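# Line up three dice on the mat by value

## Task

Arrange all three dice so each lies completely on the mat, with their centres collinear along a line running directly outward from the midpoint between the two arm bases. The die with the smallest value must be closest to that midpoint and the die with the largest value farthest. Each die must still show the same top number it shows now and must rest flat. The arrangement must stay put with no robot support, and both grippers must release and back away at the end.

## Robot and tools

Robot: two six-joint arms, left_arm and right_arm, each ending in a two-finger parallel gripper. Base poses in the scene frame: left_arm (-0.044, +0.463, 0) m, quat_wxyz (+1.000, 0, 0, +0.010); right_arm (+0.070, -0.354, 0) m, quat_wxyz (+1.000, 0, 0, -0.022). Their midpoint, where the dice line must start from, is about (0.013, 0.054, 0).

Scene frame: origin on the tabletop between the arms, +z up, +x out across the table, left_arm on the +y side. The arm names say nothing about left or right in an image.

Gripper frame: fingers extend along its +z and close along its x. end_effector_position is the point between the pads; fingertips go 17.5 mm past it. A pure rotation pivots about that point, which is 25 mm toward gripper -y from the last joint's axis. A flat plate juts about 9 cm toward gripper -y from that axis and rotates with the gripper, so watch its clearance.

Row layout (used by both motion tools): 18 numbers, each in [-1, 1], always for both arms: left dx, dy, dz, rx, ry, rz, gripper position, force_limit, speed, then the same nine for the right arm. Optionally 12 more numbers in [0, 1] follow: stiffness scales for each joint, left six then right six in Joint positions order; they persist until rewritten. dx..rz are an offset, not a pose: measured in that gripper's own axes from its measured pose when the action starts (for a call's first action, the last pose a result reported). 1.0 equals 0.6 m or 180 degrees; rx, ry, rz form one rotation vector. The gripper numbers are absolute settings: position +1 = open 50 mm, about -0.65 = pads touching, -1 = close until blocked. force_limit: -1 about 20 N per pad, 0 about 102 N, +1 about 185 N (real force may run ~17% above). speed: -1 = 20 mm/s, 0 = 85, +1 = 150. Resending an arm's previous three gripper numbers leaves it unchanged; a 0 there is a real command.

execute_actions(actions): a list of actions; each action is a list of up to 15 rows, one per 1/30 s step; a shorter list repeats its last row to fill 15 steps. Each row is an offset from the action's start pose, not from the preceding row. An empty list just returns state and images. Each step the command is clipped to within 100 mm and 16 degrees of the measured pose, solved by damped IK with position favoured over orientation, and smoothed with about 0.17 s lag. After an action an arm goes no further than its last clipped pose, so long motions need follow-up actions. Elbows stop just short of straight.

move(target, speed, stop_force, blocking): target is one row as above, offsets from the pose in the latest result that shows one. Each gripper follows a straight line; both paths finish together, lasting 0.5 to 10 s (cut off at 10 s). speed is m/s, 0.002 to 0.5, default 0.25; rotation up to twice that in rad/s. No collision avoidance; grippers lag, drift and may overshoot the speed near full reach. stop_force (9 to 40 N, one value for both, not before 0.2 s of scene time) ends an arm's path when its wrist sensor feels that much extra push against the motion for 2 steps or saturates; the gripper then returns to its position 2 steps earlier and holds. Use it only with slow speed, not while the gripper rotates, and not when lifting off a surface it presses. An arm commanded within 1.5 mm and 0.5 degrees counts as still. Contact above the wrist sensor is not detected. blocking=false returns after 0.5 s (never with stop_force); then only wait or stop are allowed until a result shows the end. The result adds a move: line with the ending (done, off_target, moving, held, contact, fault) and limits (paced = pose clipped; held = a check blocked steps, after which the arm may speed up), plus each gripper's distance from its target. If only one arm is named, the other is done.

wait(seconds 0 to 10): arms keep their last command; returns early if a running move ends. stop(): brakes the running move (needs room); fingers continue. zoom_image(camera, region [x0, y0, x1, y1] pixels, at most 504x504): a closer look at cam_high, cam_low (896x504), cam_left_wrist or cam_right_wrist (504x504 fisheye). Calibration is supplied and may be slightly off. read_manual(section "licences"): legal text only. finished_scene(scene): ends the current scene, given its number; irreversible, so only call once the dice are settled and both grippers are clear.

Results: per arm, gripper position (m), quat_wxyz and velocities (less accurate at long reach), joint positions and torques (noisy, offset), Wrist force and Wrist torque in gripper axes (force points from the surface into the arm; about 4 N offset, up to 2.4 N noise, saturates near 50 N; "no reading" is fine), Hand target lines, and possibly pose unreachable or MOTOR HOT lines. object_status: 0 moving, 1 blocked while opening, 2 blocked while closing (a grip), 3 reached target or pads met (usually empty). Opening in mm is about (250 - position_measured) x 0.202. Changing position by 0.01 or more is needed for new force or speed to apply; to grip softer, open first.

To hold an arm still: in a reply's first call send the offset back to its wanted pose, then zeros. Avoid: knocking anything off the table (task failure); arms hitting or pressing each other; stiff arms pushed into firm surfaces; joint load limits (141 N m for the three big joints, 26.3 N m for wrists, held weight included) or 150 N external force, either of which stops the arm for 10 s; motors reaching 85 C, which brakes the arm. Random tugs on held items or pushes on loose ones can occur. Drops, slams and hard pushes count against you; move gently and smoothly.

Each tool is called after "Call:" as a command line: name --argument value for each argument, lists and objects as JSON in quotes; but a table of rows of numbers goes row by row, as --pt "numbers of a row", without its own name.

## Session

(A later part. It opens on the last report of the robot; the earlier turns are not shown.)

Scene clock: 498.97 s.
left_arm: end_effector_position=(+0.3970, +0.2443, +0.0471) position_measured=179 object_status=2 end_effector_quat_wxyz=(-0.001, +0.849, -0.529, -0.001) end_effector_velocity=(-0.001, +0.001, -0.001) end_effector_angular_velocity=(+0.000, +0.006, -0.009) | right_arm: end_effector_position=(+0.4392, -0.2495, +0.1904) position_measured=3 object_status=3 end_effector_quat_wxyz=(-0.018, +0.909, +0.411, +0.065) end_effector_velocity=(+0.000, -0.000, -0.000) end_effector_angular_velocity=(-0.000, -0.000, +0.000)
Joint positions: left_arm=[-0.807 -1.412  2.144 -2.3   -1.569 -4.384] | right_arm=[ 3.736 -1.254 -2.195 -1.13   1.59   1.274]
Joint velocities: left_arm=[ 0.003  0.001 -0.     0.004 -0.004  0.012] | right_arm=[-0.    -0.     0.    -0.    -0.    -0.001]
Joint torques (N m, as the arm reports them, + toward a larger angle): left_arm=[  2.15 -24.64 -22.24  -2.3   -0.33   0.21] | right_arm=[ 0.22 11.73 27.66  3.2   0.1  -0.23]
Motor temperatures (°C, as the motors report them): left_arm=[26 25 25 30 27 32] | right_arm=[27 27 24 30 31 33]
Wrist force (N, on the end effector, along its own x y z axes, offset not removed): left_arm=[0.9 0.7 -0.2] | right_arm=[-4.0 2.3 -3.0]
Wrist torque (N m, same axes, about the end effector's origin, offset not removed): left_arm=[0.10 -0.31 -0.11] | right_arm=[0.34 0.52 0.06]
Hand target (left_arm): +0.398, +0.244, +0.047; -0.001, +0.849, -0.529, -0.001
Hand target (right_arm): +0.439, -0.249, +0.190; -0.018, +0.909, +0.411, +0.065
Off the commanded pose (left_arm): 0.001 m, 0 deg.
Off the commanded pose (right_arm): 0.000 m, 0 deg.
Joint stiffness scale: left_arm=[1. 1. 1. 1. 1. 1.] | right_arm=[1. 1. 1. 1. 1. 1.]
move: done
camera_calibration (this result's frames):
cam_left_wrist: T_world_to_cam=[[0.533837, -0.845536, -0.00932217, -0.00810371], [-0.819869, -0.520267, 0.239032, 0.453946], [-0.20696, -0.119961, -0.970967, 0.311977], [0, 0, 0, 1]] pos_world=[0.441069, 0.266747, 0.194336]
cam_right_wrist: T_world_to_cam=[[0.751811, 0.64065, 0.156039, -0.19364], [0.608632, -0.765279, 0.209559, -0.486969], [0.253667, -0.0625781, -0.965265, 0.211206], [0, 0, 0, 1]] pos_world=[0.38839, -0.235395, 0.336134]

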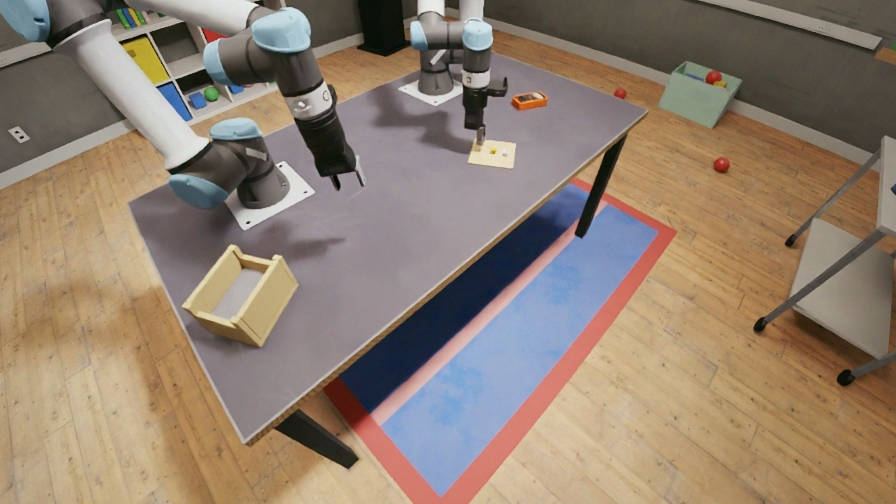

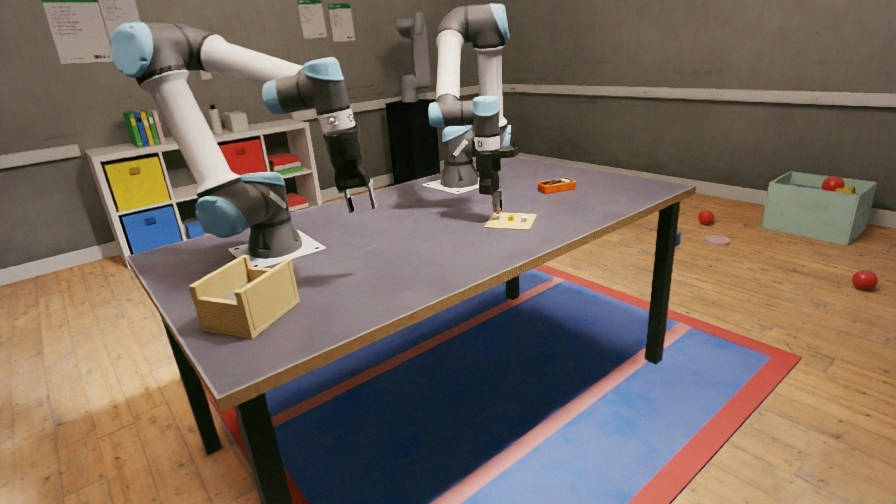

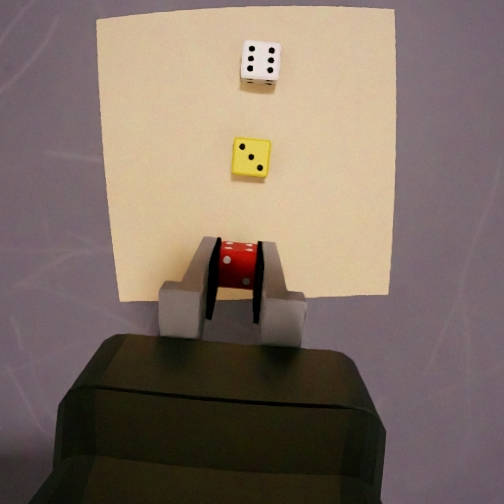

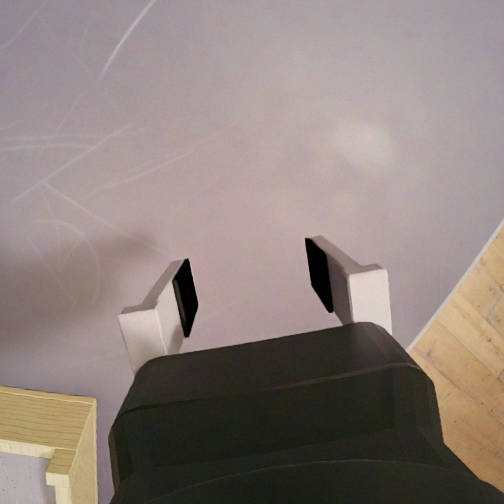

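Call:
execute_actions --actions '[[[0,0,0.0012,0,0,0,-1,-0.5,-0.35,0,0,0,0,0,0,1,-0.5,0],[0.0002,0,0.0044,0,0,0,-1,-0.5,-0.35,0,0,0,0,0,0,1,-0.5,0],[0.0003,0,0.0090,0,0,0,-1,-0.5,-0.35,0,0,0,0,0,0,1,-0.5,0],[0.0005,0,0.0145,0,0,0,-1,-0.5,-0.35,0,0,0,0,0,0,1,-0.5,0],[0.0007,0,0.0203,0,0,0,-1,-0.5,-0.35,0,0,0,0,0,0,1,-0.5,0],[0.0009,0,0.0258,0,0,0,-1,-0.5,-0.35,0,0,0,0,0,0,1,-0.5,0],[0.001,0,0.0304,0,0,0,-1,-0.5,-0.35,0,0,0,0,0,0,1,-0.5,0],[0.0012,0,0.0336,0,0,0,-1,-0.5,-0.35,0,0,0,0,0,0,1,-0.5,0],[0.0012,0,0.0348,0,0,0,-1,-0.5,-0.35,0,0,0,0,0,0,1,-0.5,0]]]'

Scene clock: 533.70 s.
left_arm: end_effector_position=(+0.3972, +0.2441, +0.0277) position_measured=179 object_status=2 end_effector_quat_wxyz=(-0.001, +0.849, -0.529, -0.003) end_effector_velocity=(+0.004, -0.004, -0.015) end_effector_angular_velocity=(-0.010, -0.010, +0.000) | right_arm: end_effector_position=(+0.4392, -0.2495, +0.1904) position_measured=3 object_status=3 end_effector_quat_wxyz=(-0.018, +0.909, +0.411, +0.065) end_effector_velocity=(-0.000, +0.000, +0.000) end_effector_angular_velocity=(+0.000, -0.000, +0.001)
Joint positions: left_arm=[-0.807 -1.372  2.161 -2.354 -1.569 -4.383] | right_arm=[ 3.736 -1.254 -2.195 -1.13   1.59   1.274]
Joint velocities: left_arm=[-0.     0.037  0.011 -0.062 -0.    -0.001] | right_arm=[ 0.001  0.     0.    -0.    -0.    -0.   ]
Joint torques (N m, as the arm reports them, + toward a larger angle): left_arm=[ -0.8  -28.26 -15.57  -3.61   0.09  -0.39] | right_arm=[ 0.14 11.24 26.9   3.39  0.07 -0.38]
Motor temperatures (°C, as the motors report them): left_arm=[26 25 25 30 27 32] | right_arm=[27 27 24 30 31 33]
Wrist force (N, on the end effector, along its own x y z axes, offset not removed): left_arm=[-0.8 -0.6 3.1] | right_arm=[-1.7 1.1 -2.6]
Wrist torque (N m, same axes, about the end effector's origin, offset not removed): left_arm=[0.06 0.02 0.09] | right_arm=[0.12 0.05 0.04]
Hand target (left_arm): +0.397, +0.244, +0.026; -0.001, +0.849, -0.529, -0.001
Hand target (right_arm): +0.439, -0.249, +0.190; -0.018, +0.909, +0.411, +0.065
Off the commanded pose (left_arm): 0.002 m, 0 deg.
Off the commanded pose (right_arm): 0.000 m, 0 deg.
Joint stiffness scale: left_arm=[1. 1. 1. 1. 1. 1.] | right_arm=[1. 1. 1. 1. 1. 1.]
camera_calibration (this result's frames):
cam_left_wrist: T_world_to_cam=[[0.533855, -0.84549, -0.0120447, -0.00848346], [-0.819303, -0.520738, 0.239947, 0.458532], [-0.209145, -0.118229, -0.970711, 0.293561], [0, 0, 0, 1]] pos_world=[0.441603, 0.26631, 0.174837]
cam_right_wrist: T_world_to_cam=[[0.751811, 0.64065, 0.156039, -0.19364], [0.608632, -0.765279, 0.209559, -0.486969], [0.253667, -0.0625781, -0.965265, 0.211206], [0, 0, 0, 1]] pos_world=[0.38839, -0.235395, 0.336134]

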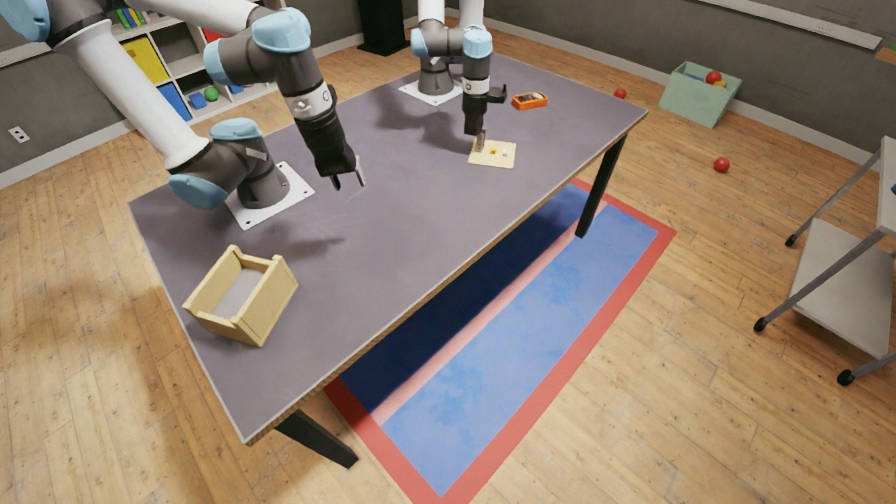

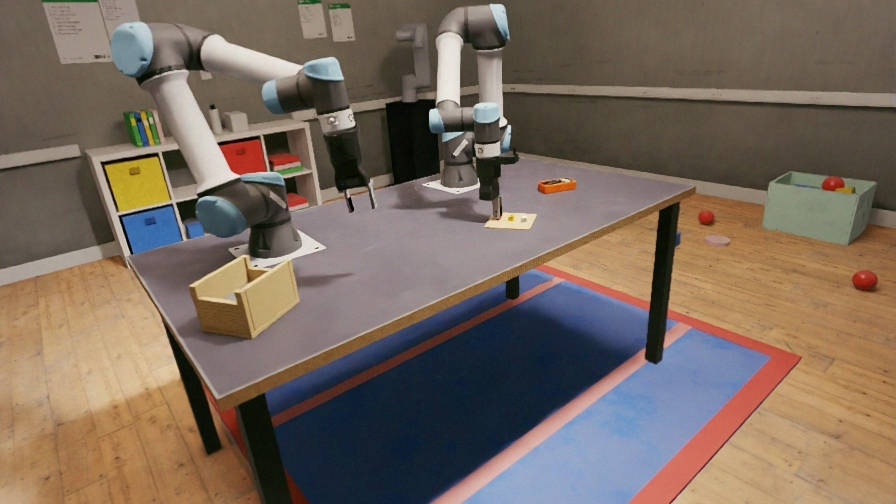

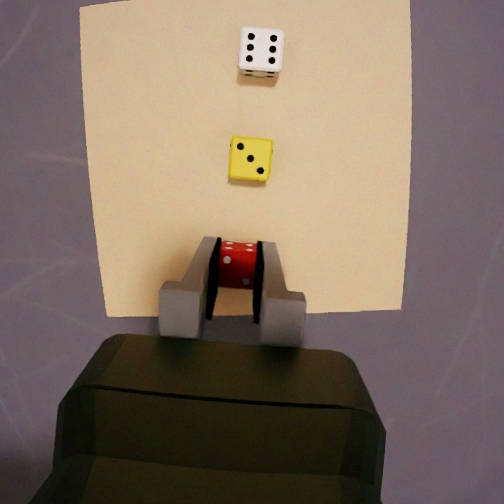

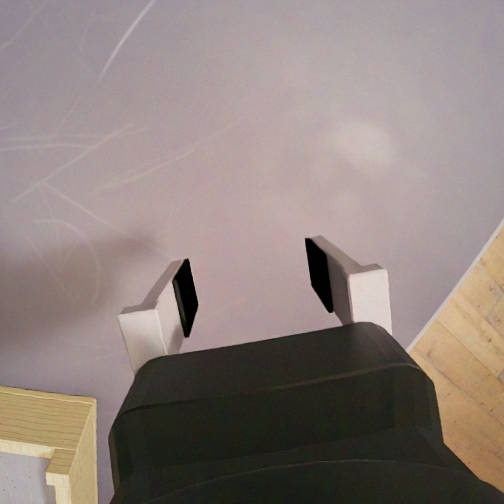

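Call:
execute_actions --actions '[]'

Call:
zoom_image --camera "cam_left_wrist" --region '[170, 10, 330, 310]'

Scene clock: 536.33 s.
left_arm: end_effector_position=(+0.3985, +0.2429, +0.0279) position_measured=179 object_status=2 end_effector_quat_wxyz=(-0.001, +0.849, -0.529, +0.000) end_effector_velocity=(+0.000, -0.000, -0.000) end_effector_angular_velocity=(+0.000, +0.001, -0.001) | right_arm: end_effector_position=(+0.4392, -0.2495, +0.1904) position_measured=3 object_status=3 end_effector_quat_wxyz=(-0.018, +0.909, +0.411, +0.065) end_effector_velocity=(-0.000, +0.001, +0.000) end_effector_angular_velocity=(+0.000, -0.000, +0.002)
Joint positions: left_arm=[-0.807 -1.371  2.162 -2.361 -1.569 -4.383] | right_arm=[ 3.736 -1.254 -2.195 -1.13   1.59   1.274]
Joint velocities: left_arm=[ 0.     0.001 -0.    -0.    -0.     0.001] | right_arm=[ 0.002  0.     0.    -0.     0.    -0.   ]
Joint torques (N m, as the arm reports them, + toward a larger angle): left_arm=[ -0.47 -26.06 -15.61  -3.39   0.03  -0.45] | right_arm=[ 0.11 11.38 27.26  3.44 -0.15 -0.51]
Motor temperatures (°C, as the motors report them): left_arm=[26 25 25 30 27 32] | right_arm=[27 27 24 30 31 33]
Wrist force (N, on the end effector, along its own x y z axes, offset not removed): left_arm=[-0.5 -1.6 0.9] | right_arm=[-0.5 -2.0 -0.6]
Wrist torque (N m, same axes, about the end effector's origin, offset not removed): left_arm=[-0.12 0.25 0.00] | right_arm=[-0.28 -0.03 0.06]
Hand target (left_arm): +0.397, +0.244, +0.026; -0.001, +0.849, -0.529, -0.001
Hand target (right_arm): +0.439, -0.249, +0.190; -0.018, +0.909, +0.411, +0.065
Off the commanded pose (left_arm): 0.002 m, 0 deg.
Off the commanded pose (right_arm): 0.000 m, 0 deg.
Joint stiffness scale: left_arm=[1. 1. 1. 1. 1. 1.] | right_arm=[1. 1. 1. 1. 1. 1.]
camera_calibration (this result's frames):
cam_left_wrist: T_world_to_cam=[[0.533896, -0.845527, -0.00630044, -0.0103137], [-0.820297, -0.519744, 0.238703, 0.459037], [-0.205104, -0.122274, -0.971072, 0.293233], [0, 0, 0, 1]] pos_world=[0.442196, 0.265716, 0.175112]
cam_right_wrist: T_world_to_cam=[[0.751811, 0.64065, 0.156039, -0.19364], [0.608632, -0.765279, 0.209559, -0.486969], [0.253667, -0.0625781, -0.965265, 0.211206], [0, 0, 0, 1]] pos_world=[0.38839, -0.235395, 0.336134]

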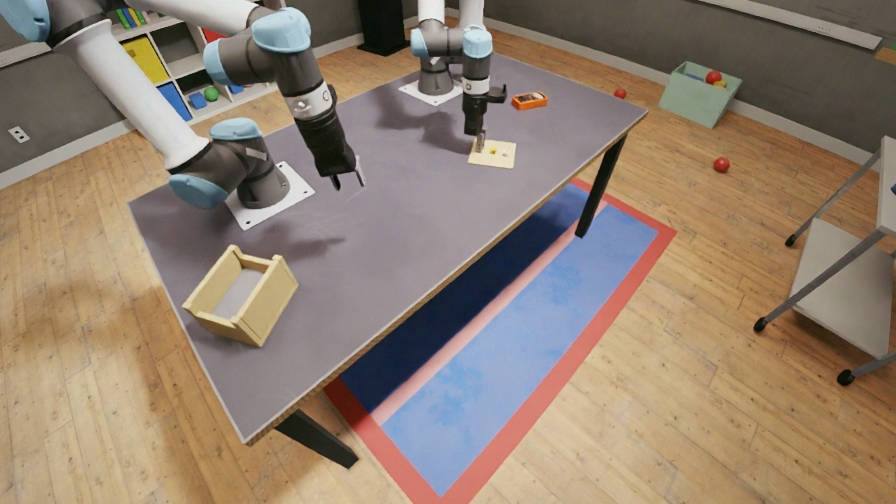

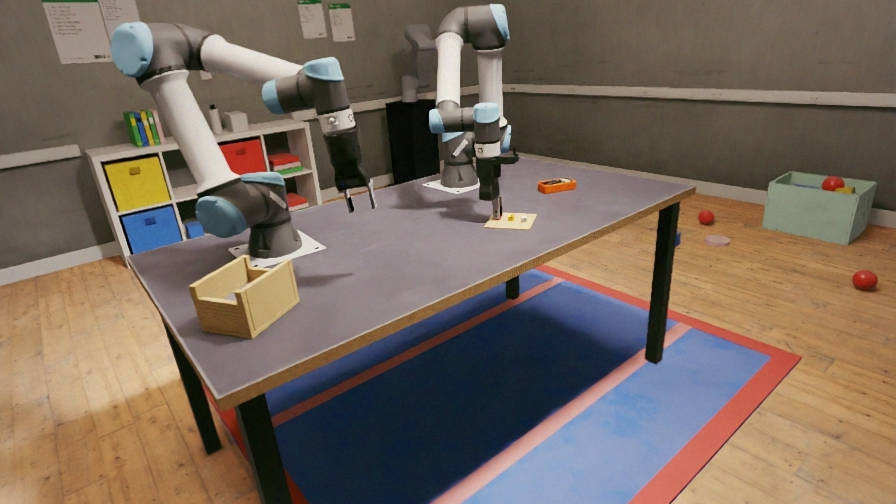

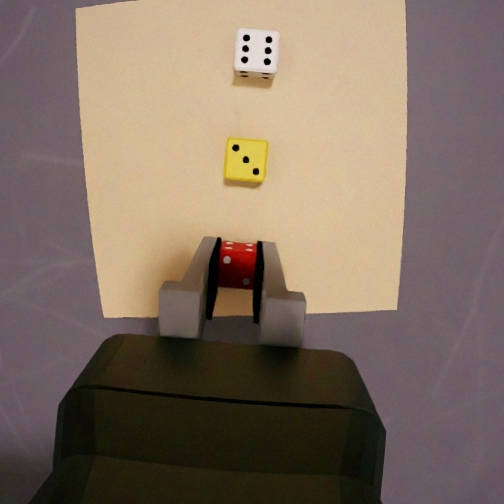

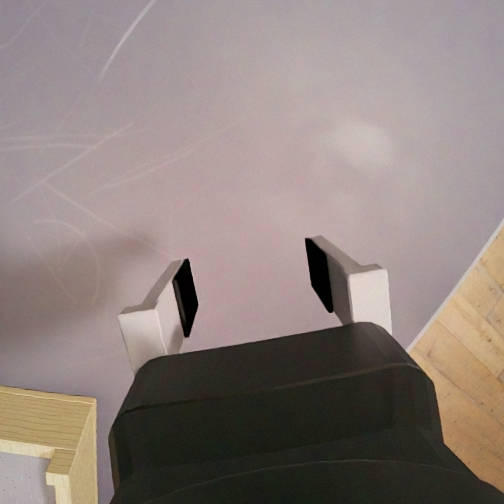

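Region (170, 10, 330, 310) of cam_left_wrist's 504x504 image, scaled by 1.680, with more detail than that image has; it fills the left 269 columns of this view, and the rest is white.

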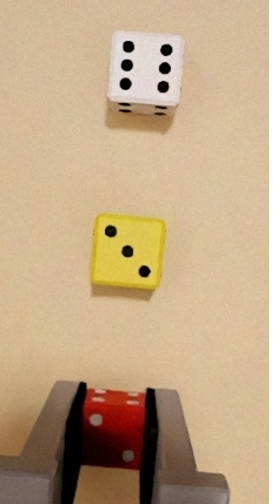

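Call:
execute_actions --actions '[[[0,0,0,0,0,0,1,-0.5,0.5,0,0,0,0,0,0,1,-0.5,0],[0,0,0,0,0,0,1,-0.5,0.5,0,0,0,0,0,0,1,-0.5,0],[0,0.0006,-0.0010,0,0,0,1,-0.5,0.5,0,0,0,0,0,0,1,-0.5,0],[0,0.0024,-0.0039,0,0,0,1,-0.5,0.5,0,0,0,0,0,0,1,-0.5,0],[0,0.0053,-0.0086,0,0,0,1,-0.5,0.5,0,0,0,0,0,0,1,-0.5,0],[0,0.0091,-0.0149,0,0,0,1,-0.5,0.5,0,0,0,0,0,0,1,-0.5,0],[0,0.0139,-0.0225,0,0,0,1,-0.5,0.5,0,0,0,0,0,0,1,-0.5,0],[0,0.0194,-0.0315,0,0,0,1,-0.5,0.5,0,0,0,0,0,0,1,-0.5,0],[0,0.0255,-0.0415,0,0,0,1,-0.5,0.5,0,0,0,0,0,0,1,-0.5,0],[0,0.0322,-0.0524,0,0,0,1,-0.5,0.5,0,0,0,0,0,0,1,-0.5,0],[0,0.0394,-0.0640,0,0,0,1,-0.5,0.5,0,0,0,0,0,0,1,-0.5,0],[0,0.0469,-0.0763,0,0,0,1,-0.5,0.5,0,0,0,0,0,0,1,-0.5,0],[0,0.0547,-0.0889,0,0,0,1,-0.5,0.5,0,0,0,0,0,0,1,-0.5,0],[0,0.0627,-0.1019,0,0,0,1,-0.5,0.5,0,0,0,0,0,0,1,-0.5,0],[0,0.0706,-0.1148,0,0,0,1,-0.5,0.5,0,0,0,0,0,0,1,-0.5,0]],[[0,0.0414,-0.0673,0,0,0,1,-0.5,0.5,0,0,0,0,0,0,1,-0.5,0],[0,0.0492,-0.0800,0,0,0,1,-0.5,0.5,0,0,0,0,0,0,1,-0.5,0],[0,0.0567,-0.0922,0,0,0,1,-0.5,0.5,0,0,0,0,0,0,1,-0.5,0],[0,0.0639,-0.1039,0,0,0,1,-0.5,0.5,0,0,0,0,0,0,1,-0.5,0],[0,0.0706,-0.1148,0,0,0,1,-0.5,0.5,0,0,0,0,0,0,1,-0.5,0],[0,0.0768,-0.1248,0,0,0,1,-0.5,0.5,0,0,0,0,0,0,1,-0.5,0],[0,0.0822,-0.1337,0,0,0,1,-0.5,0.5,0,0,0,0,0,0,1,-0.5,0],[0,0.0870,-0.1414,0,0,0,1,-0.5,0.5,0,0,0,0,0,0,1,-0.5,0],[0,0.0908,-0.1476,0,0,0,1,-0.5,0.5,0,0,0,0,0,0,1,-0.5,0],[0,0.0937,-0.1523,0,0,0,1,-0.5,0.5,0,0,0,0,0,0,1,-0.5,0],[0,0.0955,-0.1552,0,0,0,1,-0.5,0.5,0,0,0,0,0,0,1,-0.5,0],[0,0.0961,-0.1562,0,0,0,1,-0.5,0.5,0,0,0,0,0,0,1,-0.5,0]]]'

Scene clock: 589.10 s.
left_arm: end_effector_position=(+0.3338, +0.2091, +0.1478) position_measured=3 object_status=3 end_effector_quat_wxyz=(+0.003, +0.847, -0.532, +0.008) end_effector_velocity=(-0.047, -0.014, +0.069) end_effector_angular_velocity=(+0.030, +0.027, +0.018) | right_arm: end_effector_position=(+0.4392, -0.2495, +0.1904) position_measured=3 object_status=3 end_effector_quat_wxyz=(-0.018, +0.909, +0.411, +0.065) end_effector_velocity=(+0.000, +0.000, +0.000) end_effector_angular_velocity=(-0.000, -0.001, +0.001)
Joint positions: left_arm=[-0.968 -1.658  2.099 -2.029 -1.57  -4.537] | right_arm=[ 3.736 -1.254 -2.195 -1.13   1.59   1.274]
Joint velocities: left_arm=[-0.108 -0.132 -0.09   0.262 -0.003 -0.126] | right_arm=[ 0.001  0.     0.    -0.    -0.    -0.001]
Joint torques (N m, as the arm reports them, + toward a larger angle): left_arm=[  0.44 -14.92 -22.96  -2.38   0.27  -0.42] | right_arm=[ 0.74 11.54 28.65  3.24 -0.24 -0.43]
Motor temperatures (°C, as the motors report them): left_arm=[26 25 25 30 27 32] | right_arm=[27 27 24 30 31 33]
Wrist force (N, on the end effector, along its own x y z axes, offset not removed): left_arm=[0.8 2.0 0.8] | right_arm=[-1.9 -0.1 -1.0]
Wrist torque (N m, same axes, about the end effector's origin, offset not removed): left_arm=[0.49 -0.16 0.02] | right_arm=[0.00 0.46 0.29]
Hand target (left_arm): +0.328, +0.209, +0.152; -0.000, +0.848, -0.530, +0.001
Hand target (right_arm): +0.439, -0.249, +0.190; -0.018, +0.909, +0.411, +0.065
Off the commanded pose (left_arm): 0.007 m, 1 deg.
Off the commanded pose (right_arm): 0.000 m, 0 deg.
Joint stiffness scale: left_arm=[1. 1. 1. 1. 1. 1.] | right_arm=[1. 1. 1. 1. 1. 1.]
camera_calibration (this result's frames):
cam_left_wrist: T_world_to_cam=[[0.527882, -0.84925, 0.0107383, -0.00335044], [-0.826219, -0.510556, 0.238105, 0.35995], [-0.196728, -0.134564, -0.97118, 0.392082], [0, 0, 0, 1]] pos_world=[0.3763, 0.233689, 0.295113]
cam_right_wrist: T_world_to_cam=[[0.751811, 0.64065, 0.156039, -0.19364], [0.608632, -0.765279, 0.209558, -0.486969], [0.253667, -0.0625782, -0.965265, 0.211206], [0, 0, 0, 1]] pos_world=[0.38839, -0.235395, 0.336134]

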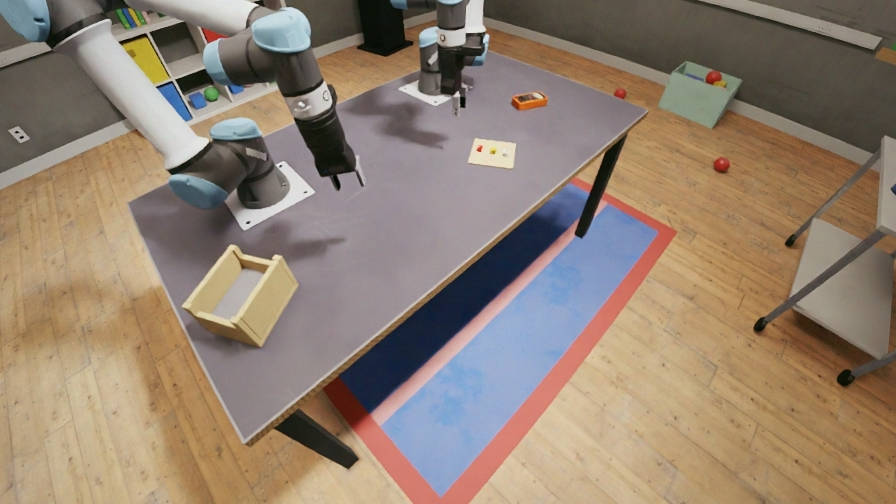

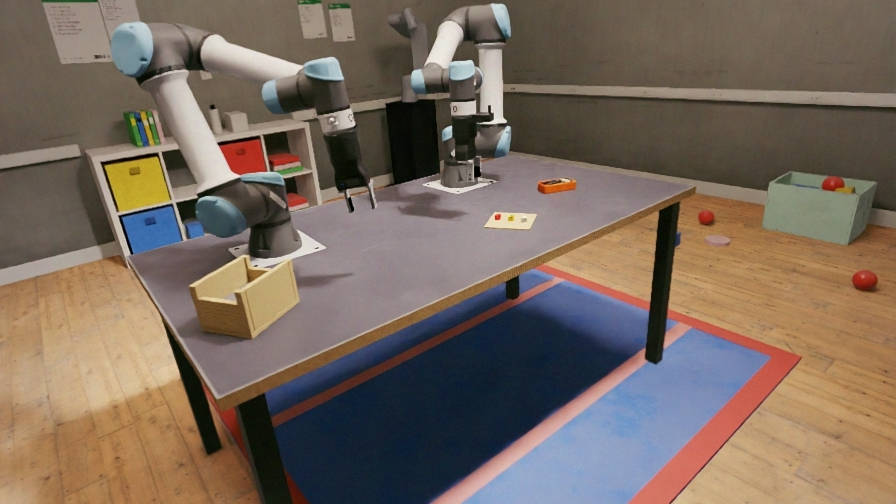

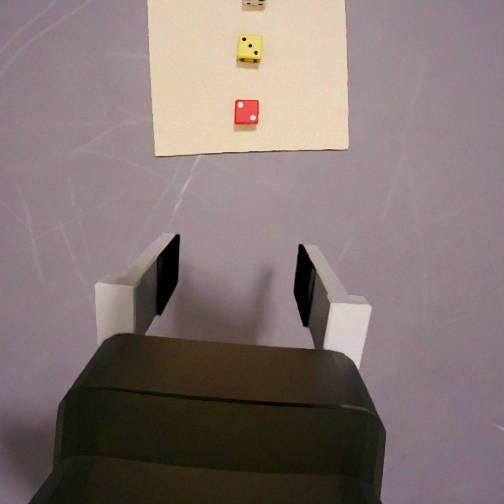

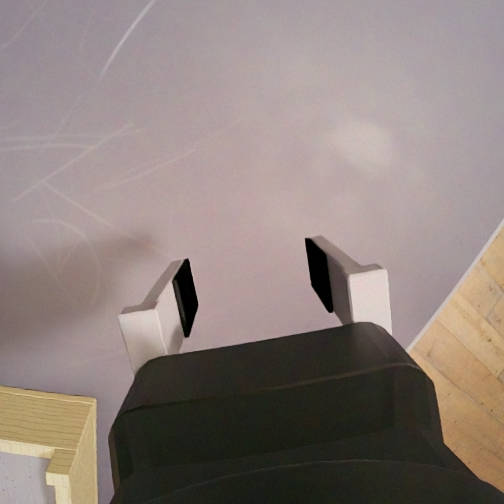

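Call:
execute_actions --actions '[]'

Call:
zoom_image --camera "cam_high" --region '[455, 125, 535, 180]'

Call:
zoom_image --camera "cam_low" --region '[475, 200, 545, 240]'

Call:
zoom_image --camera "cam_left_wrist" --region '[140, 0, 360, 170]'

Scene clock: 591.73 s.
left_arm: end_effector_position=(+0.3281, +0.2112, +0.1502) position_measured=3 object_status=3 end_effector_quat_wxyz=(-0.001, +0.849, -0.529, -0.001) end_effector_velocity=(+0.000, +0.000, -0.000) end_effector_angular_velocity=(+0.001, +0.000, -0.001) | right_arm: end_effector_position=(+0.4392, -0.2495, +0.1904) position_measured=3 object_status=3 end_effector_quat_wxyz=(-0.018, +0.909, +0.411, +0.065) end_effector_velocity=(+0.000, -0.000, +0.000) end_effector_angular_velocity=(+0.000, -0.001, +0.001)
Joint positions: left_arm=[-0.976 -1.665  2.093 -1.996 -1.57  -4.553] | right_arm=[ 3.736 -1.254 -2.195 -1.13   1.59   1.274]
Joint velocities: left_arm=[ 0.001  0.     0.    -0.     0.001  0.001] | right_arm=[-0.    -0.     0.001  0.     0.    -0.001]
Joint torques (N m, as the arm reports them, + toward a larger angle): left_arm=[ -2.02 -19.94 -25.63  -2.34   0.39  -0.52] | right_arm=[ 0.35 11.56 28.3   3.34  0.01 -0.41]
Motor temperatures (°C, as the motors report them): left_arm=[26 25 25 30 27 32] | right_arm=[27 27 24 30 31 33]
Wrist force (N, on the end effector, along its own x y z axes, offset not removed): left_arm=[-1.1 0.0 0.7] | right_arm=[0.5 4.0 3.5]
Wrist torque (N m, same axes, about the end effector's origin, offset not removed): left_arm=[0.15 0.00 -0.02] | right_arm=[0.80 -0.21 0.04]
Hand target (left_arm): +0.328, +0.209, +0.152; -0.000, +0.848, -0.530, +0.001
Hand target (right_arm): +0.439, -0.249, +0.190; -0.018, +0.909, +0.411, +0.065
Off the commanded pose (left_arm): 0.003 m, 0 deg.
Off the commanded pose (right_arm): 0.000 m, 0 deg.
Joint stiffness scale: left_arm=[1. 1. 1. 1. 1. 1.] | right_arm=[1. 1. 1. 1. 1. 1.]
camera_calibration (this result's frames):
cam_left_wrist: T_world_to_cam=[[0.533765, -0.845593, -0.00816716, 0.00159779], [-0.820002, -0.519922, 0.239327, 0.355513], [-0.20662, -0.121048, -0.970905, 0.393958], [0, 0, 0, 1]] pos_world=[0.372068, 0.233878, 0.297425]
cam_right_wrist: T_world_to_cam=[[0.751811, 0.64065, 0.156039, -0.19364], [0.608632, -0.765279, 0.209559, -0.486969], [0.253667, -0.0625783, -0.965265, 0.211206], [0, 0, 0, 1]] pos_world=[0.38839, -0.235395, 0.336134]

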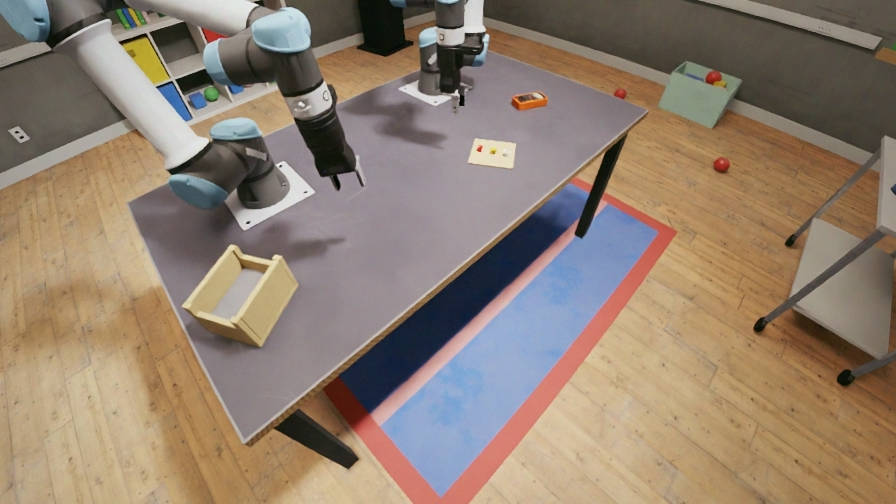

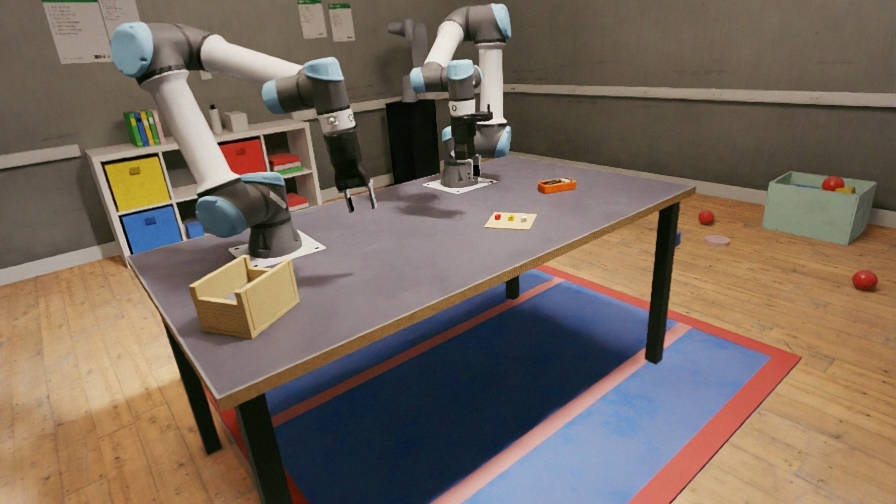

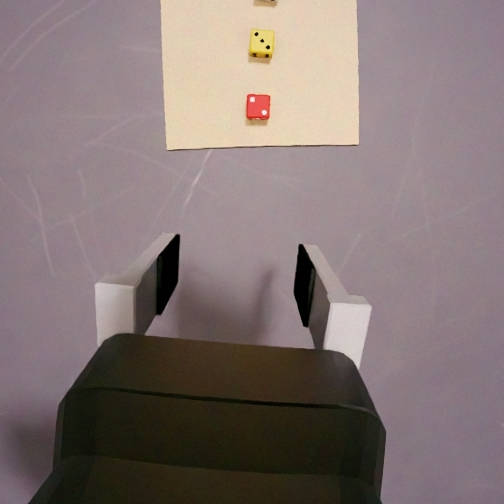

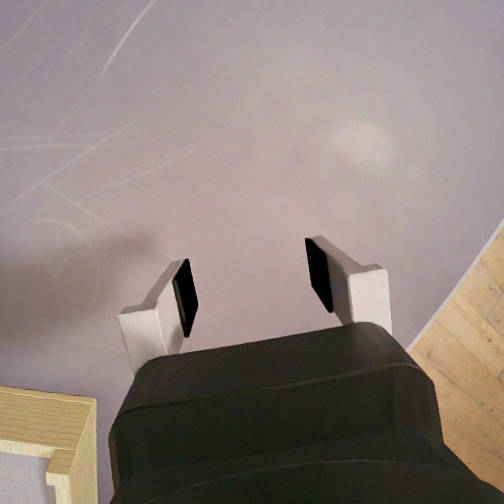

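Region (455, 125, 535, 180) of cam_high's 896x504 image, scaled by 6.300, with more detail than that image has; it fills the top 346 rows of this view, and the rest is white.

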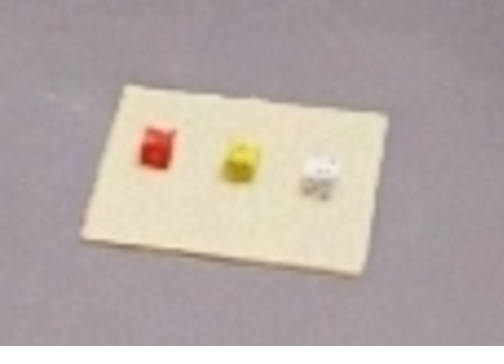

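Region (475, 200, 545, 240) of cam_low's 896x504 image, scaled by 7.200, with more detail than that image has; it fills the top 288 rows of this view, and the rest is white.

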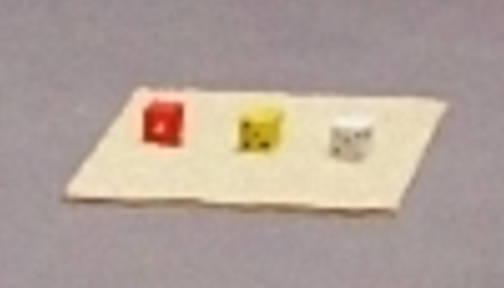

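Region (140, 0, 360, 170) of cam_left_wrist's 504x504 image, scaled by 2.291, with more detail than that image has; it fills the top 389 rows of this view, and the rest is white.

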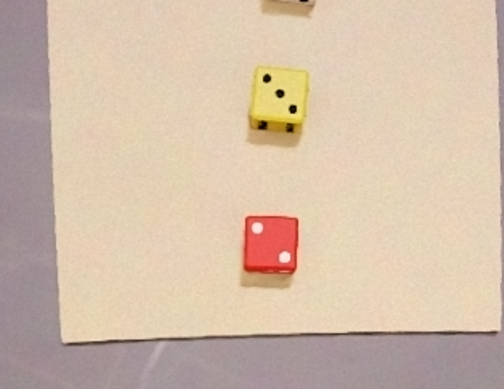

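Call:
finished_scene --scene 1

The scene is finished: the task was done.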